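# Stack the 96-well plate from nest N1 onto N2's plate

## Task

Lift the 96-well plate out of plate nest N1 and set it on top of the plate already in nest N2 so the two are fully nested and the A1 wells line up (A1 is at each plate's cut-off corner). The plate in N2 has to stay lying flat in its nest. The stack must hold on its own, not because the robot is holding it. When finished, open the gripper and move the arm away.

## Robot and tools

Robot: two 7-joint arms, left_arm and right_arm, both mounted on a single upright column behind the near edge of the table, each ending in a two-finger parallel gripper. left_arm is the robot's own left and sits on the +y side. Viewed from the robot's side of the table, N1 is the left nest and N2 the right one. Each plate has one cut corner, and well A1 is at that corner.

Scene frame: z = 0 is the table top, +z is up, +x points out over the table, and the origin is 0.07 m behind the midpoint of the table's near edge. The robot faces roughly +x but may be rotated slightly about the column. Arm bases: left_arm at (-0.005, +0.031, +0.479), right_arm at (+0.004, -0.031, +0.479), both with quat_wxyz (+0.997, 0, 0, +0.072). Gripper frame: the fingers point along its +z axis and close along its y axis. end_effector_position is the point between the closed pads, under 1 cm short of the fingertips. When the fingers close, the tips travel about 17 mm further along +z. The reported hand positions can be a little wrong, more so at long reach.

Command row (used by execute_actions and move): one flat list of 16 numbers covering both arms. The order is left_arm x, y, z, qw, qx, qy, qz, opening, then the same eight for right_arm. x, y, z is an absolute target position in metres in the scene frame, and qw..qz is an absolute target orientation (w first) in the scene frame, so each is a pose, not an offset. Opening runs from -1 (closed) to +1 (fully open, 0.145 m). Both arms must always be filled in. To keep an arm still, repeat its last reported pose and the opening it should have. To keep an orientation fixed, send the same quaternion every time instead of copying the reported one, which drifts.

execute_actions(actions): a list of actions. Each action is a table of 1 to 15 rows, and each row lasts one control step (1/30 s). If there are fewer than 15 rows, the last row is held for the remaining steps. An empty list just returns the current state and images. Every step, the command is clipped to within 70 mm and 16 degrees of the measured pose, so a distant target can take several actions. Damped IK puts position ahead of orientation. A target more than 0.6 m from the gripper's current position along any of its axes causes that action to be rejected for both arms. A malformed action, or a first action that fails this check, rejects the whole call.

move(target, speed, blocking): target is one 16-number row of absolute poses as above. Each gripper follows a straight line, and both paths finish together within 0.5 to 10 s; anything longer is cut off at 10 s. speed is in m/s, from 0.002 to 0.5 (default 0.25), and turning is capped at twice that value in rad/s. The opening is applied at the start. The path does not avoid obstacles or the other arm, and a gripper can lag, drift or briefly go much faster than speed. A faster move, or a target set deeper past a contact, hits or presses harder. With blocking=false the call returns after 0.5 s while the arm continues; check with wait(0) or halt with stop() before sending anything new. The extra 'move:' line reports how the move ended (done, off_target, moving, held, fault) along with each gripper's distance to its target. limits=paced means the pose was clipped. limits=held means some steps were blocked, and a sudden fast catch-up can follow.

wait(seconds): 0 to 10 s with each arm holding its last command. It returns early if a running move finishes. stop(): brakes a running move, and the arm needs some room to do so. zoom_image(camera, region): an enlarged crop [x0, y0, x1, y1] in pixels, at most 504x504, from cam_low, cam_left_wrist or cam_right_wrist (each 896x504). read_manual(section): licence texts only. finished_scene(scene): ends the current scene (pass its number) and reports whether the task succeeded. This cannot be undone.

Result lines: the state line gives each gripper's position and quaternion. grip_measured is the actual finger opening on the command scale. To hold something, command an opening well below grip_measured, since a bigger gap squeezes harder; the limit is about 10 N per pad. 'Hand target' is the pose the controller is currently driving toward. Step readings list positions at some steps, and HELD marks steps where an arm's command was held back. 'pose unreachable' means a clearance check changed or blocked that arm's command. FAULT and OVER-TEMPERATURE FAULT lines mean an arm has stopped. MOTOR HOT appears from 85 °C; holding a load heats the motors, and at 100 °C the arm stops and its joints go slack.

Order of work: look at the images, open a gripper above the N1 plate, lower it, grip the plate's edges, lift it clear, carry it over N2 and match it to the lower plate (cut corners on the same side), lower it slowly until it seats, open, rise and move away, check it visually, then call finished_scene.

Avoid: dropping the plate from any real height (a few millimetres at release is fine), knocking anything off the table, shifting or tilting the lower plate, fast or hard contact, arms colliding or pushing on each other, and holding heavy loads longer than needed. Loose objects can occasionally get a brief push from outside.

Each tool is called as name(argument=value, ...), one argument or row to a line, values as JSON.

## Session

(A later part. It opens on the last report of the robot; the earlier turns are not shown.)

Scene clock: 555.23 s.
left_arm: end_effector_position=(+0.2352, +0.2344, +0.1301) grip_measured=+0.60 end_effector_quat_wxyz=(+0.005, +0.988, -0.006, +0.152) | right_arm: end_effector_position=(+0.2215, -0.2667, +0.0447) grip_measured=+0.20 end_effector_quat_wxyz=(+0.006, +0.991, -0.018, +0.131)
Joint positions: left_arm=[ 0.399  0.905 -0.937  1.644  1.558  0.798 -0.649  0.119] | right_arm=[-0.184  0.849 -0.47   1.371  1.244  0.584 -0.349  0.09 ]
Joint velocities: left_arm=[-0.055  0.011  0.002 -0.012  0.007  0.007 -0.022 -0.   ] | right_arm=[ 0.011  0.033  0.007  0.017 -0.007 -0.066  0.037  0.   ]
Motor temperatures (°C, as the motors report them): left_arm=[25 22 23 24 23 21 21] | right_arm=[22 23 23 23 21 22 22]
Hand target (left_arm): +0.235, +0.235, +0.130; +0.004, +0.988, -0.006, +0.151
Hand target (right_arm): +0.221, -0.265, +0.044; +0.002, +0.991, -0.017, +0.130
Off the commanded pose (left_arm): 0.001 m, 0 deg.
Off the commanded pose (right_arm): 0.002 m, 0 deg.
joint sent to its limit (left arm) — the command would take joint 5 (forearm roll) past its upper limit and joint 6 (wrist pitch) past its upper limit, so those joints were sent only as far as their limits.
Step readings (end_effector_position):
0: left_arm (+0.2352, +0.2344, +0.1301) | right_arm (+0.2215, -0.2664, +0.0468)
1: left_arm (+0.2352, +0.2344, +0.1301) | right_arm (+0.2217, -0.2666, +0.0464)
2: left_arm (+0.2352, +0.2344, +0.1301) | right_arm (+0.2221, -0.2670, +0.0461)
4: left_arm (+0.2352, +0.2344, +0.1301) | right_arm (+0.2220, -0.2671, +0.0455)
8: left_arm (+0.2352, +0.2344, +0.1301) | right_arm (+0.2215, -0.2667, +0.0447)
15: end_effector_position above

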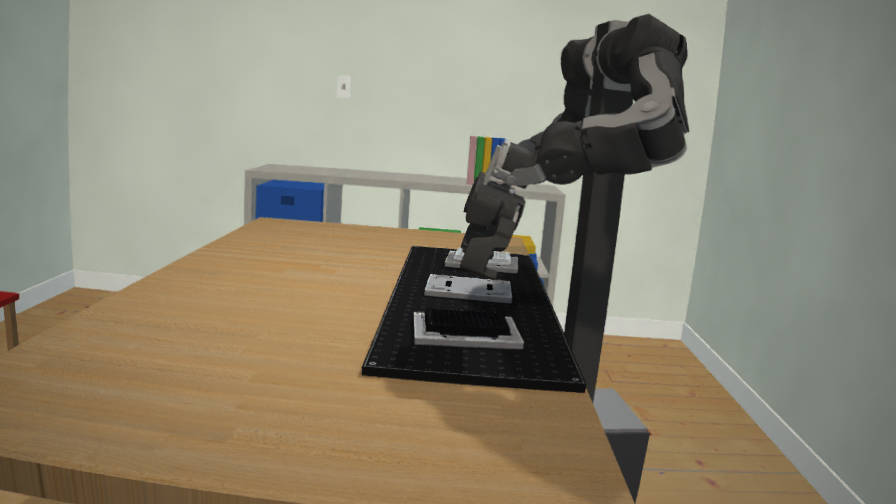

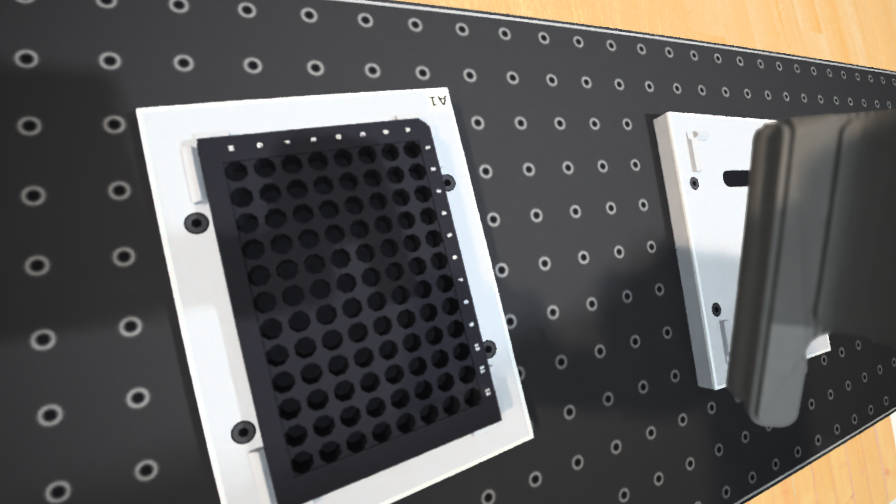

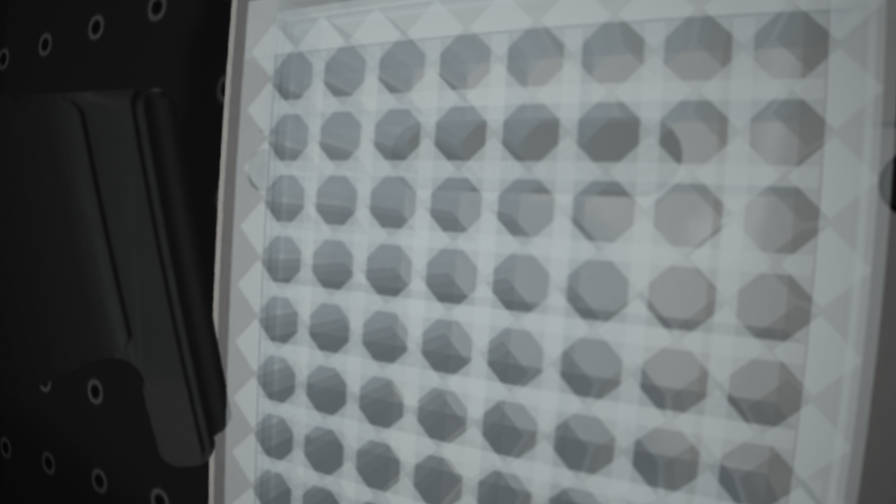

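execute_actions(
  actions=[
    [[0.235,0.235,0.13,0.004,0.988,-0.006,0.151,0.6,0.2210,-0.2642,0.0436,0.0023,0.9912,-0.0173,0.1305,0.19],[0.235,0.235,0.13,0.004,0.988,-0.006,0.151,0.6,0.2210,-0.2638,0.0436,0.0023,0.9912,-0.0173,0.1305,0.18],[0.235,0.235,0.13,0.004,0.988,-0.006,0.151,0.6,0.2210,-0.2635,0.0436,0.0023,0.9912,-0.0173,0.1305,0.17],[0.235,0.235,0.13,0.004,0.988,-0.006,0.151,0.6,0.2210,-0.2633,0.0436,0.0023,0.9912,-0.0173,0.1305,0.16]],
  ],
)

Scene clock: 573.77 s.
left_arm: end_effector_position=(+0.2352, +0.2344, +0.1301) grip_measured=+0.60 end_effector_quat_wxyz=(+0.005, +0.988, -0.006, +0.152) | right_arm: end_effector_position=(+0.2212, -0.2651, +0.0441) grip_measured=+0.16 end_effector_quat_wxyz=(+0.004, +0.991, -0.018, +0.131)
Joint positions: left_arm=[ 0.399  0.905 -0.937  1.644  1.558  0.798 -0.649  0.119] | right_arm=[-0.184  0.845 -0.47   1.371  1.242  0.584 -0.349  0.088]
Joint velocities: left_arm=[-0.033 -0.033  0.007 -0.007 -0.051 -0.081 -0.022  0.   ] | right_arm=[ 0.011 -0.011  0.002 -0.012  0.022 -0.051 -0.081 -0.   ]
Motor temperatures (°C, as the motors report them): left_arm=[25 22 23 24 23 21 21] | right_arm=[22 22 23 23 21 22 22]
Hand target (left_arm): +0.235, +0.235, +0.130; +0.004, +0.988, -0.006, +0.151
Hand target (right_arm): +0.221, -0.263, +0.044; +0.002, +0.991, -0.017, +0.131
Off the commanded pose (left_arm): 0.001 m, 0 deg.
Off the commanded pose (right_arm): 0.002 m, 0 deg.
joint sent to its limit (left arm) — the command would take joint 5 (forearm roll) past its upper limit and joint 6 (wrist pitch) past its upper limit, so those joints were sent only as far as their limits.
Step readings (end_effector_position):
0: left_arm (+0.2352, +0.2344, +0.1301) | right_arm (+0.2215, -0.2668, +0.0447)
1: left_arm (+0.2352, +0.2344, +0.1301) | right_arm (+0.2215, -0.2666, +0.0447)
2: left_arm (+0.2352, +0.2344, +0.1301) | right_arm (+0.2214, -0.2662, +0.0445)
4: left_arm (+0.2352, +0.2344, +0.1301) | right_arm (+0.2212, -0.2653, +0.0442)
8: left_arm (+0.2352, +0.2344, +0.1301) | right_arm (+0.2212, -0.2650, +0.0441)
15: end_effector_position above

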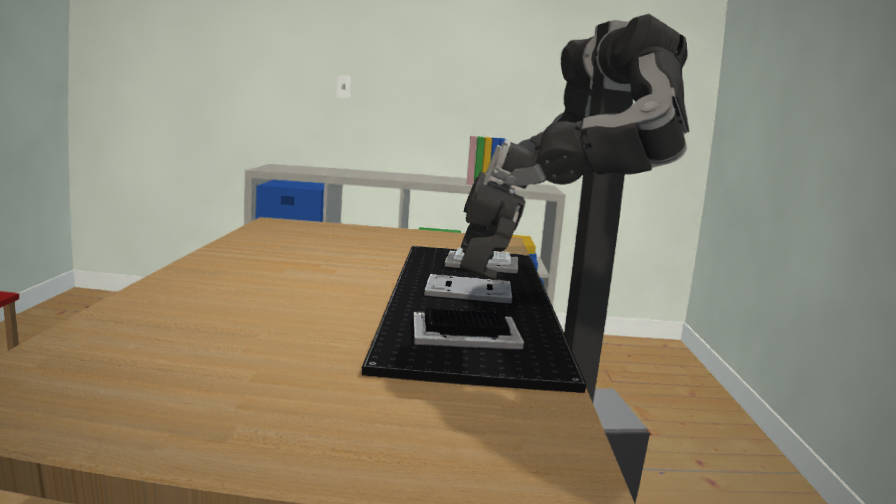

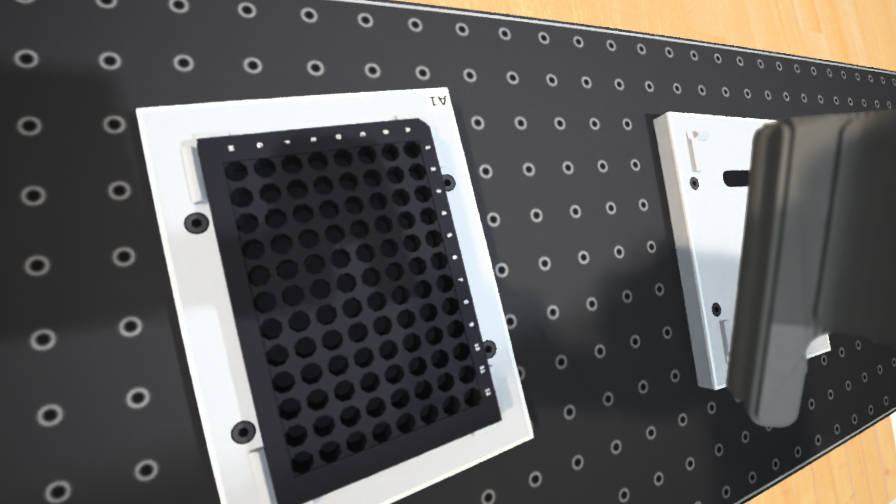

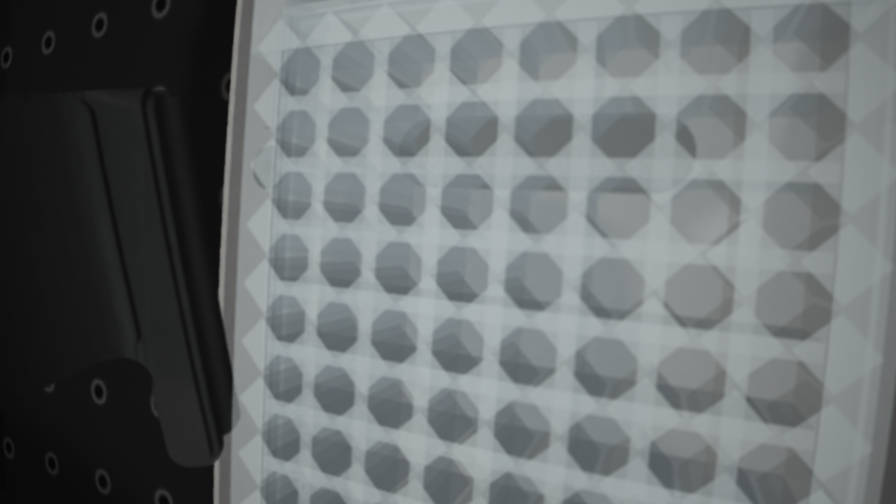

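execute_actions(
  actions=[
    [[0.235,0.235,0.13,0.004,0.988,-0.006,0.151,0.6,0.2210,-0.2633,0.0436,0.0023,0.9912,-0.0173,0.1305,0.14],[0.235,0.235,0.13,0.004,0.988,-0.006,0.151,0.6,0.2210,-0.2633,0.0436,0.0023,0.9912,-0.0173,0.1305,0.125],[0.235,0.235,0.13,0.004,0.988,-0.006,0.151,0.6,0.2210,-0.2633,0.0436,0.0023,0.9912,-0.0173,0.1305,0.11],[0.235,0.235,0.13,0.004,0.988,-0.006,0.151,0.6,0.2210,-0.2633,0.0436,0.0023,0.9912,-0.0173,0.1305,0.095],[0.235,0.235,0.13,0.004,0.988,-0.006,0.151,0.6,0.2210,-0.2633,0.0436,0.0023,0.9912,-0.0173,0.1305,0.08],[0.235,0.235,0.13,0.004,0.988,-0.006,0.151,0.6,0.2210,-0.2633,0.0436,0.0023,0.9912,-0.0173,0.1305,0.07],[0.235,0.235,0.13,0.004,0.988,-0.006,0.151,0.6,0.2210,-0.2633,0.0436,0.0023,0.9912,-0.0173,0.1305,0.06],[0.235,0.235,0.13,0.004,0.988,-0.006,0.151,0.6,0.2210,-0.2633,0.0436,0.0023,0.9912,-0.0173,0.1305,0.05],[0.235,0.235,0.13,0.004,0.988,-0.006,0.151,0.6,0.2210,-0.2633,0.0436,0.0023,0.9912,-0.0173,0.1305,0.03],[0.235,0.235,0.13,0.004,0.988,-0.006,0.151,0.6,0.2210,-0.2633,0.0436,0.0023,0.9912,-0.0173,0.1305,0.0],[0.235,0.235,0.13,0.004,0.988,-0.006,0.151,0.6,0.2210,-0.2633,0.0436,0.0023,0.9912,-0.0173,0.1305,-0.04],[0.235,0.235,0.13,0.004,0.988,-0.006,0.151,0.6,0.2210,-0.2633,0.0436,0.0023,0.9912,-0.0173,0.1305,-0.08],[0.235,0.235,0.13,0.004,0.988,-0.006,0.151,0.6,0.2210,-0.2633,0.0436,0.0023,0.9912,-0.0173,0.1305,-0.12],[0.235,0.235,0.13,0.004,0.988,-0.006,0.151,0.6,0.2210,-0.2633,0.0436,0.0023,0.9912,-0.0173,0.1305,-0.16],[0.235,0.235,0.13,0.004,0.988,-0.006,0.151,0.6,0.2210,-0.2633,0.0436,0.0023,0.9912,-0.0173,0.1305,-0.2]],
  ],
)

Scene clock: 596.77 s.
left_arm: end_effector_position=(+0.2352, +0.2344, +0.1301) grip_measured=+0.60 end_effector_quat_wxyz=(+0.005, +0.988, -0.006, +0.152) | right_arm: end_effector_position=(+0.2212, -0.2642, +0.0441) grip_measured=+0.07 end_effector_quat_wxyz=(+0.002, +0.991, -0.018, +0.131)
Joint positions: left_arm=[ 0.399  0.905 -0.937  1.644  1.558  0.798 -0.649  0.119] | right_arm=[-0.184  0.844 -0.47   1.372  1.244  0.584 -0.348  0.081]
Joint velocities: left_arm=[-0.011 -0.055  0.012  0.012  0.007 -0.007 -0.022 -0.   ] | right_arm=[-0.033  0.011 -0.012 -0.002 -0.051 -0.022  0.022  0.   ]
Motor temperatures (°C, as the motors report them): left_arm=[25 22 23 24 23 21 21] | right_arm=[22 23 23 23 21 22 22]
Hand target (left_arm): +0.235, +0.235, +0.130; +0.004, +0.988, -0.006, +0.151
Hand target (right_arm): +0.221, -0.263, +0.044; +0.002, +0.991, -0.017, +0.131
Off the commanded pose (left_arm): 0.001 m, 0 deg.
Off the commanded pose (right_arm): 0.001 m, 0 deg.
joint sent to its limit (left arm) — the command would take joint 5 (forearm roll) past its upper limit and joint 6 (wrist pitch) past its upper limit, so those joints were sent only as far as their limits.
Step readings (end_effector_position):
0: left_arm (+0.2352, +0.2344, +0.1301) | right_arm (+0.2212, -0.2651, +0.0441)
1: left_arm (+0.2352, +0.2344, +0.1301) | right_arm (+0.2212, -0.2651, +0.0441)
2: left_arm (+0.2352, +0.2344, +0.1301) | right_arm (+0.2212, -0.2651, +0.0441)
4: left_arm (+0.2352, +0.2344, +0.1301) | right_arm (+0.2212, -0.2642, +0.0441)
8: left_arm (+0.2352, +0.2344, +0.1301) | right_arm (+0.2212, -0.2642, +0.0441)
15: end_effector_position above

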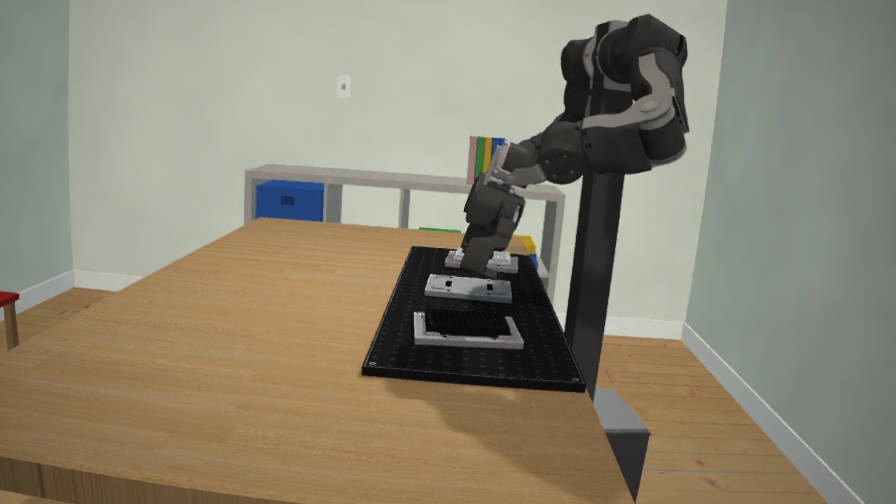

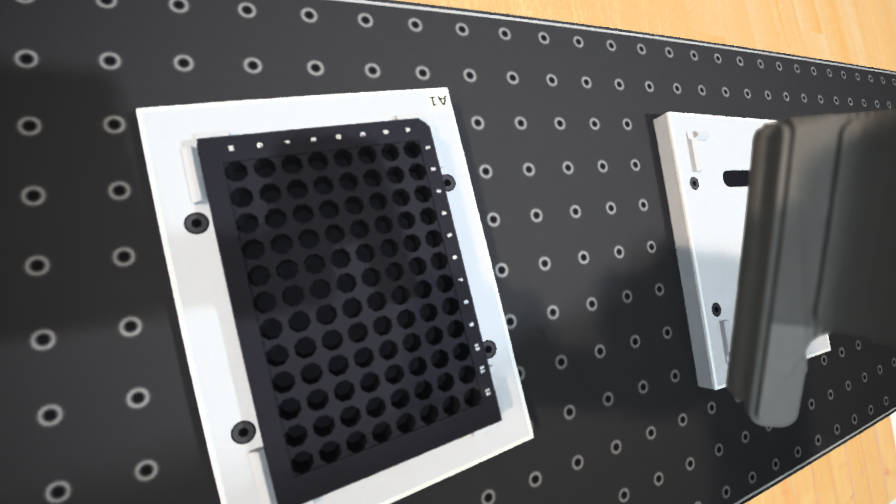

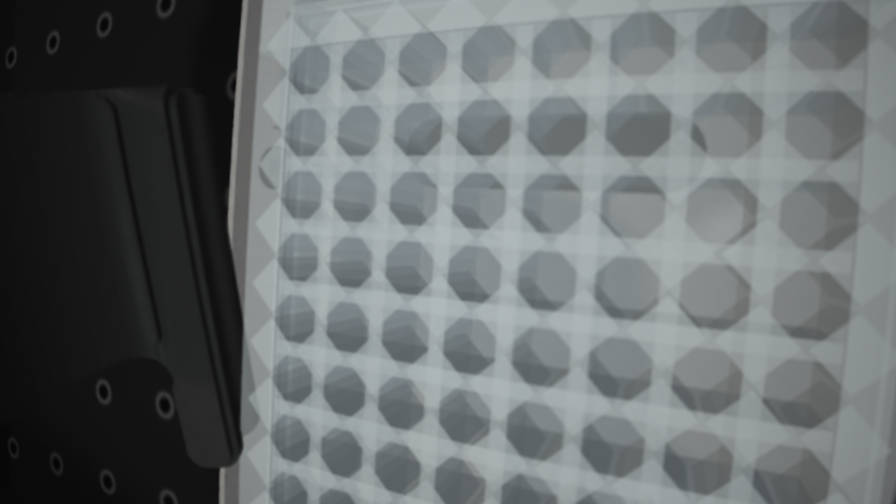

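move(
  target=[0.235,0.235,0.13,0.004,0.988,-0.006,0.151,0.6,0.2210,-0.2633,0.075,0.0023,0.9912,-0.0173,0.1305,-0.2],
  speed=0.03,
)

Scene clock: 620.17 s.
left_arm: end_effector_position=(+0.2352, +0.2344, +0.1301) grip_measured=+0.60 end_effector_quat_wxyz=(+0.005, +0.988, -0.006, +0.152) | right_arm: end_effector_position=(+0.2220, -0.2614, +0.0749) grip_measured=+0.07 end_effector_quat_wxyz=(-0.001, +0.991, -0.017, +0.133)
Joint positions: left_arm=[ 0.399  0.905 -0.937  1.644  1.558  0.798 -0.649  0.119] | right_arm=[-0.26   0.928 -0.394  1.545  1.353  0.629 -0.444  0.081]
Joint velocities: left_arm=[ 0.033  0.077  0.002 -0.017 -0.007 -0.007 -0.007  0.   ] | right_arm=[-0.055 -0.055 -0.007 -0.002 -0.037  0.051  0.022 -0.   ]
Motor temperatures (°C, as the motors report them): left_arm=[25 22 23 24 23 21 21] | right_arm=[22 23 23 23 21 22 22]
Hand target (left_arm): +0.235, +0.235, +0.130; +0.004, +0.988, -0.006, +0.151
Hand target (right_arm): +0.221, -0.263, +0.075; +0.002, +0.991, -0.018, +0.131
Off the commanded pose (left_arm): 0.001 m, 0 deg.
Off the commanded pose (right_arm): 0.002 m, 0 deg.
joint sent to its limit (left arm) — the command would take joint 5 (forearm roll) past its upper limit and joint 6 (wrist pitch) past its upper limit, so those joints were sent only as far as their limits.
move: done

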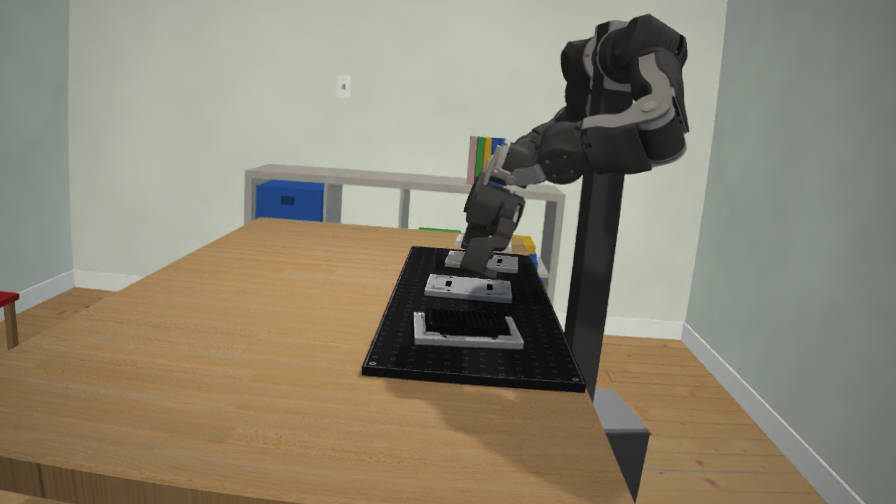

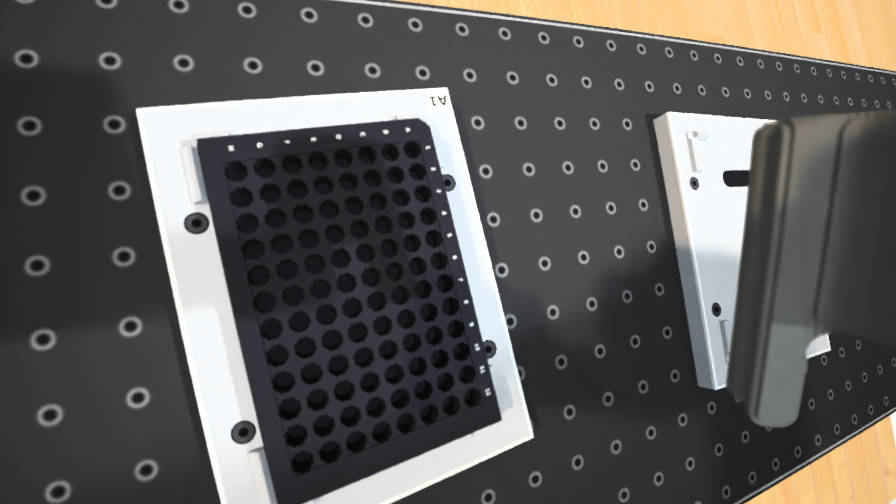

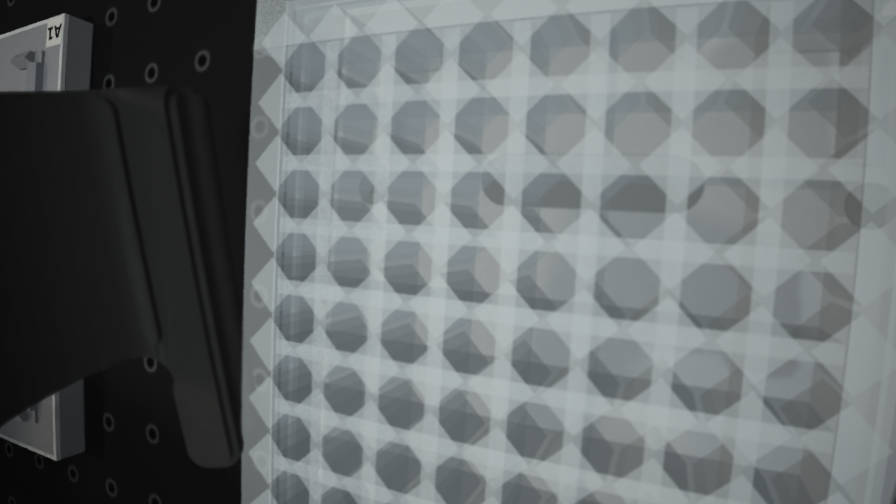

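move(
  target=[0.235,0.125,0.11,0.3317,0.9327,0.0965,0.1035,0.3,0.240,-0.02,0.085,-0.0027,0.9912,0.0207,0.1305,-0.2],
  speed=0.12,
)

Scene clock: 670.70 s.
left_arm: end_effector_position=(+0.2333, +0.1252, +0.1094) grip_measured=+0.30 end_effector_quat_wxyz=(+0.333, +0.931, +0.091, +0.121) | right_arm: end_effector_position=(+0.2408, -0.0179, +0.0832) grip_measured=+0.07 end_effector_quat_wxyz=(-0.007, +0.991, +0.018, +0.134)
Joint positions: left_arm=[ 0.217  0.644 -0.721  1.411  1.559  0.798 -0.122  0.098] | right_arm=[ 0.099  0.112 -0.662  1.466  1.255  0.743 -1.165  0.081]
Joint velocities: left_arm=[ 0.033  0.011 -0.002  0.007  0.037 -0.037 -0.007  0.   ] | right_arm=[ 0.011 -0.033  0.012  0.012 -0.051  0.066  0.051 -0.   ]
Motor temperatures (°C, as the motors report them): left_arm=[25 22 23 24 23 21 21] | right_arm=[22 23 23 24 21 22 22]
Hand target (left_arm): +0.234, +0.125, +0.110; +0.335, +0.930, +0.093, +0.121
Hand target (right_arm): +0.241, -0.020, +0.082; -0.002, +0.991, +0.017, +0.133
Off the commanded pose (left_arm): 0.002 m, 2 deg.
Off the commanded pose (right_arm): 0.003 m, 1 deg.
joint sent to its limit (left arm) — the command would take joint 5 (forearm roll) past its upper limit and joint 6 (wrist pitch) past its upper limit, so those joints were sent only as far as their limits.
move: done

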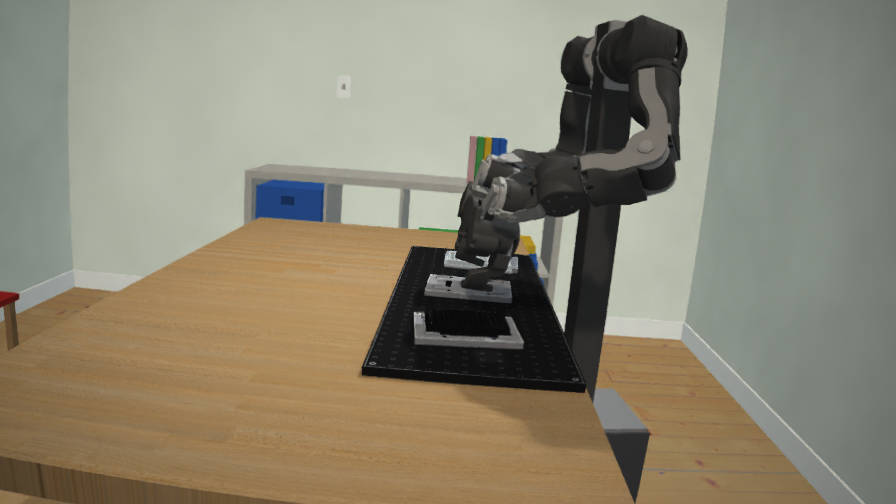

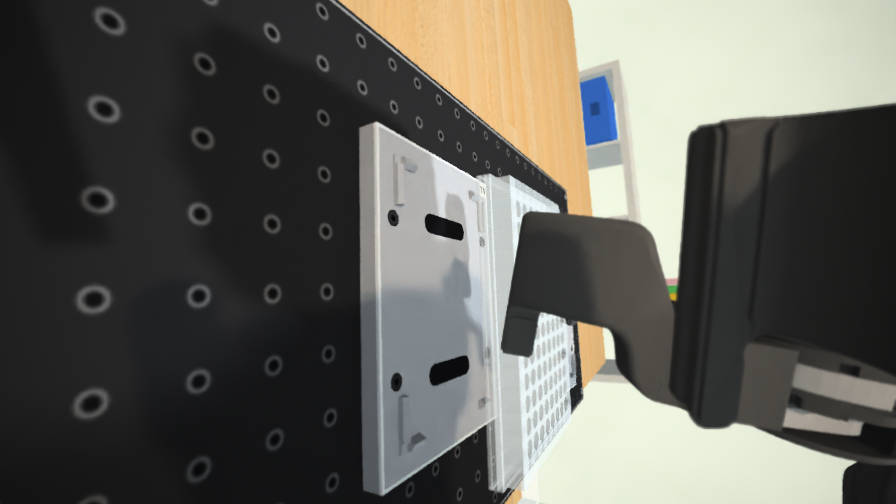

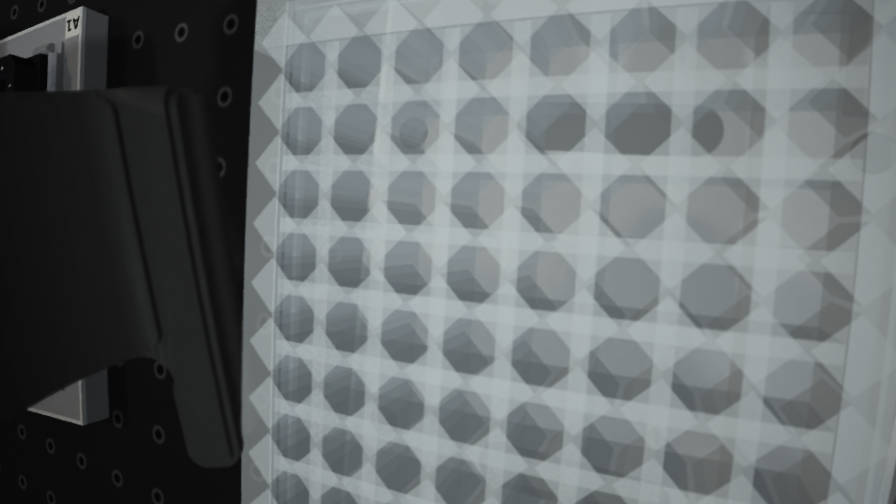

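zoom_image(
  camera="cam_right_wrist",
  region=[240, 0, 744, 300],
)

zoom_image(
  camera="cam_left_wrist",
  region=[340, 110, 640, 504],
)

Region (240, 0, 744, 300) of cam_right_wrist's 896x504 image, scaled by 1.000; it fills the top 300 rows of this view, and the rest is white.

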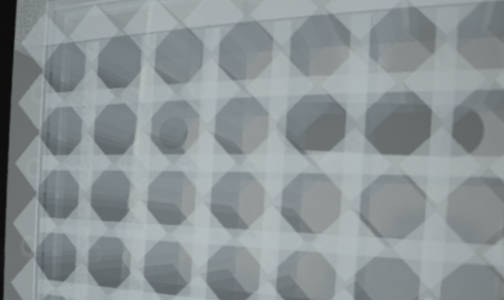

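Region (340, 110, 640, 504) of cam_left_wrist's 896x504 image, scaled by 1.279, with more detail than that image has; it fills the left 384 columns of this view, and the rest is white.

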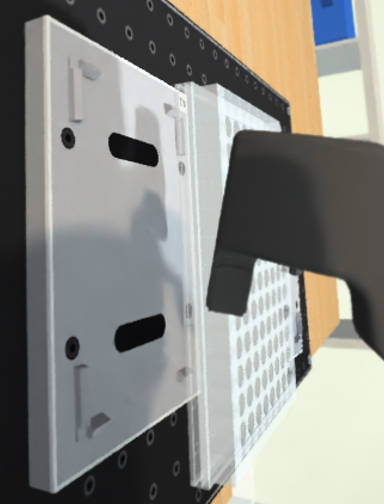

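move(
  target=[0.2333,0.1252,0.1094,0.333,0.931,0.091,0.121,0.3,0.249,-0.029,0.062,-0.0027,0.9912,0.0207,0.1305,-0.2],
  speed=0.03,
)

Scene clock: 791.77 s.
left_arm: end_effector_position=(+0.2333, +0.1252, +0.1094) grip_measured=+0.30 end_effector_quat_wxyz=(+0.333, +0.931, +0.091, +0.121) | right_arm: end_effector_position=(+0.2488, -0.0298, +0.0628) grip_measured=+0.07 end_effector_quat_wxyz=(-0.002, +0.991, +0.021, +0.130)
Joint positions: left_arm=[ 0.217  0.644 -0.721  1.411  1.559  0.798 -0.122  0.098] | right_arm=[ 0.136  0.141 -0.673  1.352  1.219  0.72  -1.047  0.081]
Joint velocities: left_arm=[ 0.033  0.099  0.002 -0.022 -0.051 -0.007  0.007 -0.   ] | right_arm=[-0.077  0.055 -0.017 -0.012 -0.037 -0.037  0.022  0.   ]
Motor temperatures (°C, as the motors report them): left_arm=[25 22 23 24 23 21 22] | right_arm=[22 22 22 24 21 22 22]
Hand target (left_arm): +0.233, +0.125, +0.109; +0.333, +0.931, +0.091, +0.121
Hand target (right_arm): +0.249, -0.030, +0.062; -0.003, +0.991, +0.021, +0.130
Off the commanded pose (left_arm): 0.000 m, 0 deg.
Off the commanded pose (right_arm): 0.001 m, 0 deg.
move: done

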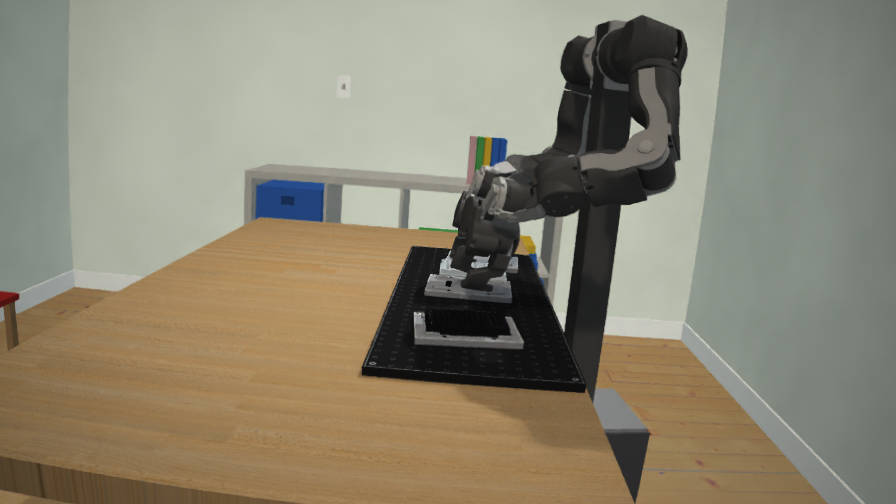

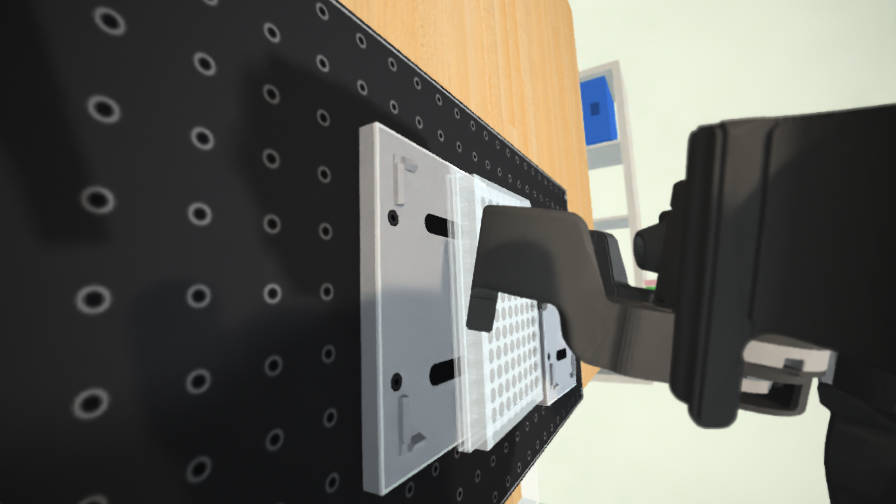

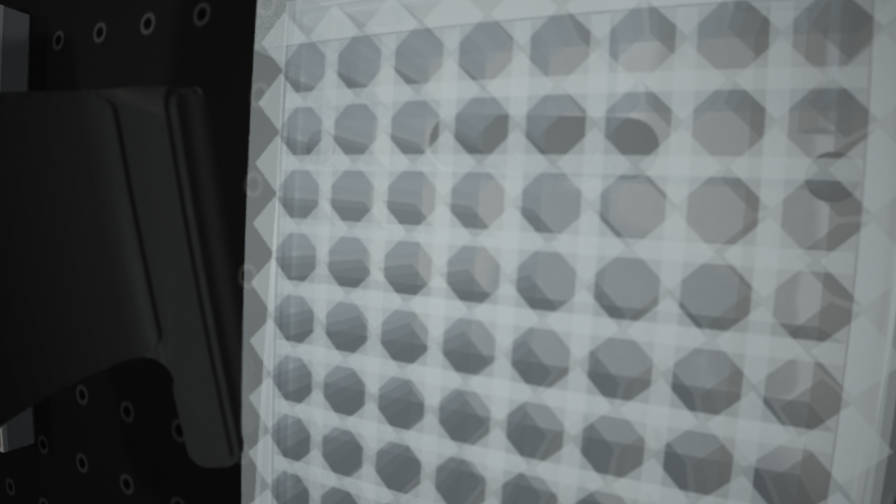

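execute_actions(
  actions=[],
)

Scene clock: 830.77 s.
left_arm: end_effector_position=(+0.2333, +0.1252, +0.1094) grip_measured=+0.30 end_effector_quat_wxyz=(+0.333, +0.931, +0.091, +0.121) | right_arm: end_effector_position=(+0.2489, -0.0299, +0.0628) grip_measured=+0.07 end_effector_quat_wxyz=(-0.002, +0.991, +0.021, +0.130)
Joint positions: left_arm=[ 0.217  0.644 -0.721  1.411  1.559  0.798 -0.122  0.098] | right_arm=[ 0.136  0.141 -0.673  1.352  1.218  0.72  -1.047  0.081]
Joint velocities: left_arm=[-0.077  0.033  0.017  0.017 -0.022  0.022 -0.007 -0.   ] | right_arm=[-0.011  0.011 -0.007  0.007 -0.037 -0.022  0.007 -0.   ]
Motor temperatures (°C, as the motors report them): left_arm=[25 22 23 24 23 21 22] | right_arm=[22 21 22 25 21 22 22]
Hand target (left_arm): +0.233, +0.125, +0.109; +0.333, +0.931, +0.091, +0.121
Hand target (right_arm): +0.249, -0.030, +0.062; -0.003, +0.991, +0.021, +0.130
Off the commanded pose (left_arm): 0.000 m, 0 deg.
Off the commanded pose (right_arm): 0.001 m, 0 deg.

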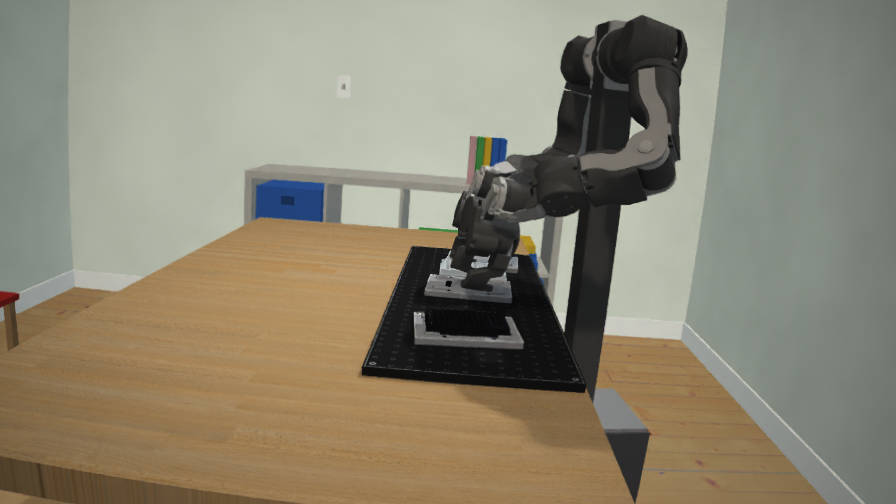

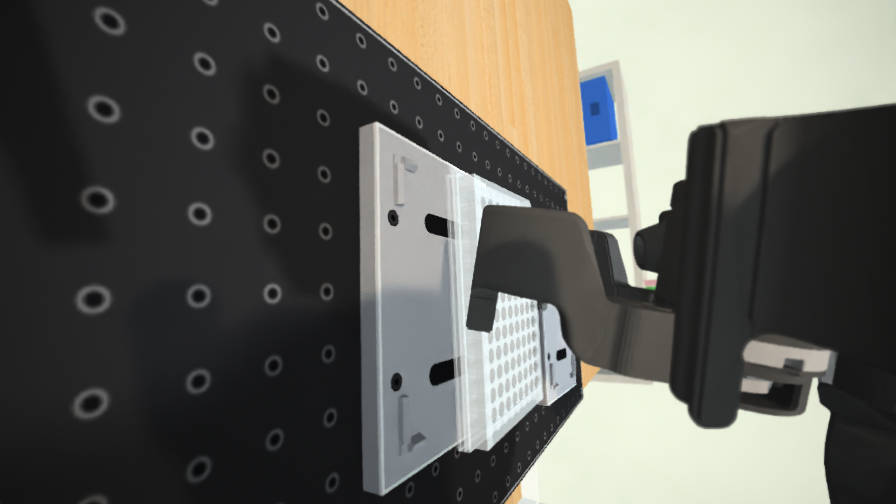

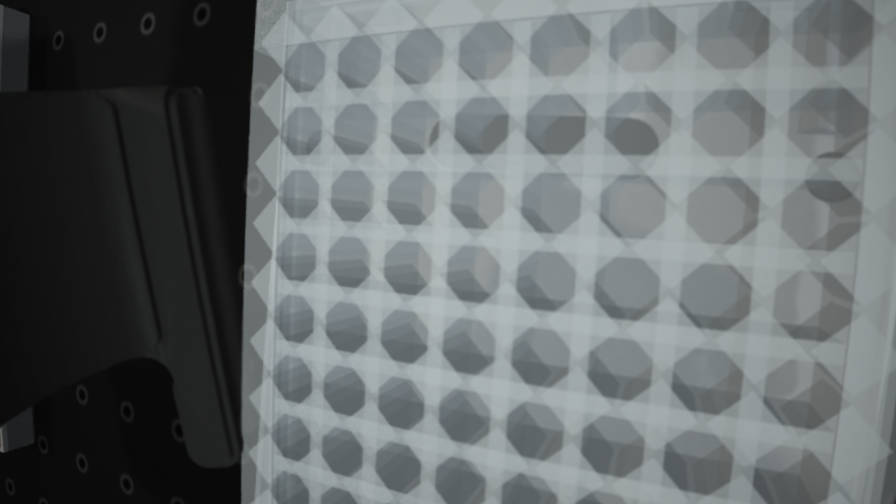

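zoom_image(
  camera="cam_left_wrist",
  region=[340, 110, 600, 504],
)

Region (340, 110, 600, 504) of cam_left_wrist's 896x504 image, scaled by 1.279, with more detail than that image has; it fills the left 333 columns of this view, and the rest is white.

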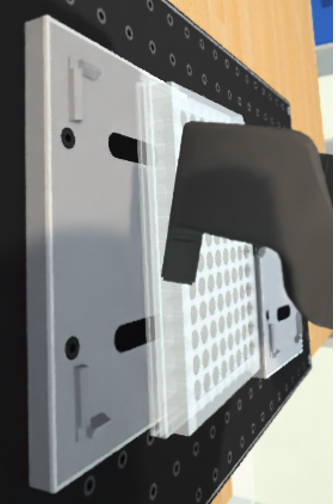

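move(
  target=[0.2333,0.1252,0.1094,0.333,0.931,0.091,0.121,0.3, 0.247,-0.019,0.054,-0.0027,0.9912,0.0207,0.1305,-0.2],
  speed=0.03,
)

zoom_image(
  camera="cam_left_wrist",
  region=[340, 110, 600, 504],
)

Scene clock: 924.30 s.
left_arm: end_effector_position=(+0.2333, +0.1252, +0.1094) grip_measured=+0.30 end_effector_quat_wxyz=(+0.333, +0.931, +0.091, +0.121) | right_arm: end_effector_position=(+0.2469, -0.0196, +0.0545) grip_measured=+0.07 end_effector_quat_wxyz=(-0.002, +0.991, +0.021, +0.130)
Joint positions: left_arm=[ 0.217  0.644 -0.721  1.411  1.559  0.798 -0.122  0.098] | right_arm=[ 0.152  0.106 -0.7    1.285  1.19   0.681 -1.02   0.081]
Joint velocities: left_arm=[-0.055  0.033  0.002 -0.017 -0.125  0.007  0.007 -0.   ] | right_arm=[-0.055 -0.077 -0.017 -0.017 -0.051  0.007 -0.007  0.   ]
Motor temperatures (°C, as the motors report them): left_arm=[25 22 23 24 23 21 22] | right_arm=[23 21 22 25 21 22 22]
Hand target (left_arm): +0.233, +0.125, +0.109; +0.333, +0.931, +0.091, +0.121
Hand target (right_arm): +0.247, -0.019, +0.054; -0.003, +0.991, +0.021, +0.131
Off the commanded pose (left_arm): 0.000 m, 0 deg.
Off the commanded pose (right_arm): 0.001 m, 0 deg.
move: done

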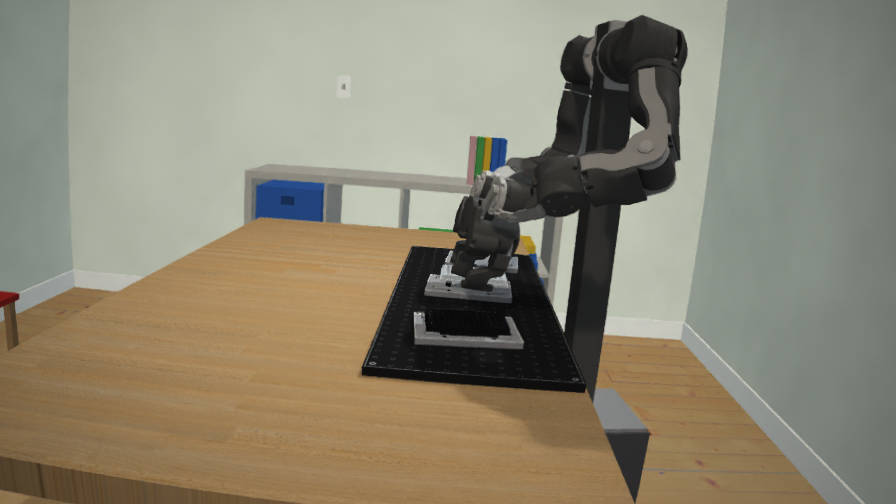

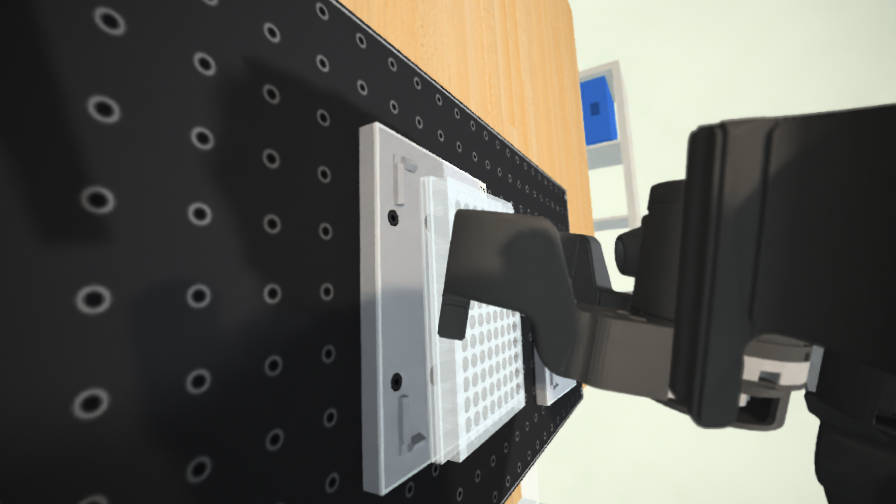

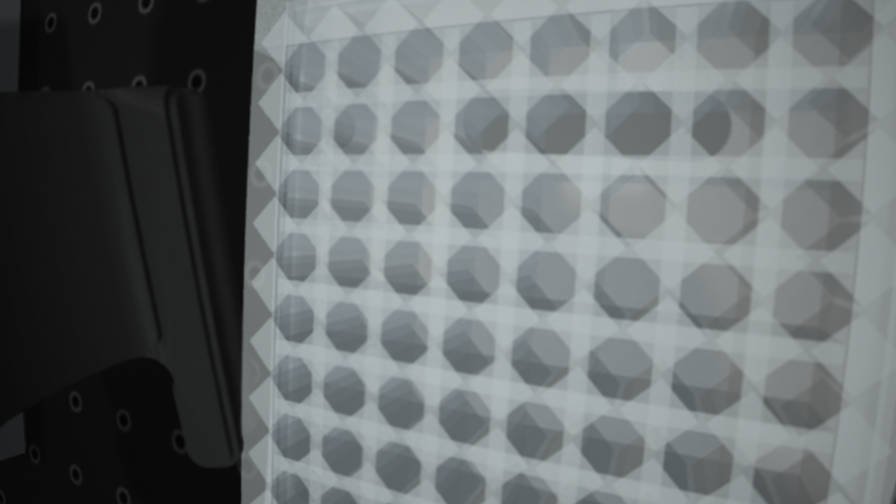

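Region (340, 110, 600, 504) of cam_left_wrist's 896x504 image, scaled by 1.279, with more detail than that image has; it fills the left 333 columns of this view, and the rest is white.

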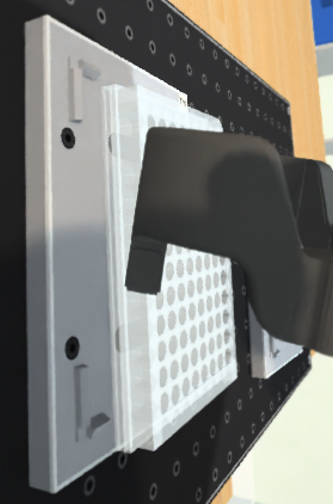

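zoom_image(
  camera="cam_left_wrist",
  region=[380, 140, 500, 230],
)

zoom_image(
  camera="cam_left_wrist",
  region=[380, 385, 500, 475],
)

Region (380, 140, 500, 230) of cam_left_wrist's 896x504 image, scaled by 4.200, with more detail than that image has; it fills the top 378 rows of this view, and the rest is white.

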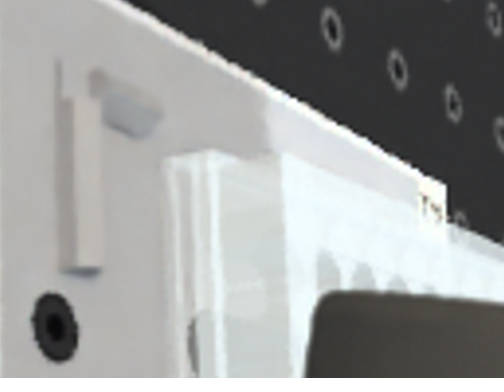

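Region (380, 385, 500, 475) of cam_left_wrist's 896x504 image, scaled by 4.200, with more detail than that image has; it fills the top 378 rows of this view, and the rest is white.

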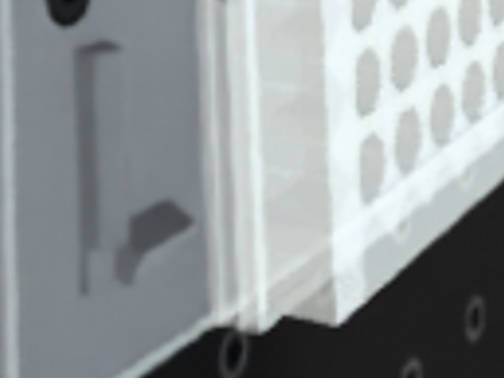

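zoom_image(
  camera="cam_low",
  region=[400, 230, 540, 320],
)

Region (400, 230, 540, 320) of cam_low's 896x504 image, scaled by 3.600, with more detail than that image has; it fills the top 324 rows of this view, and the rest is white.

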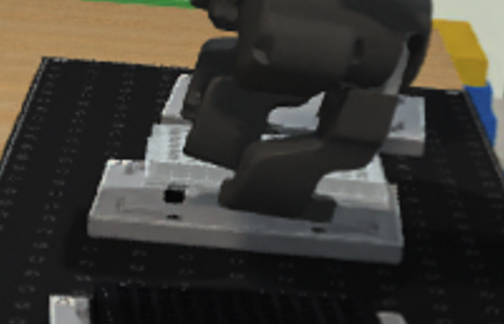

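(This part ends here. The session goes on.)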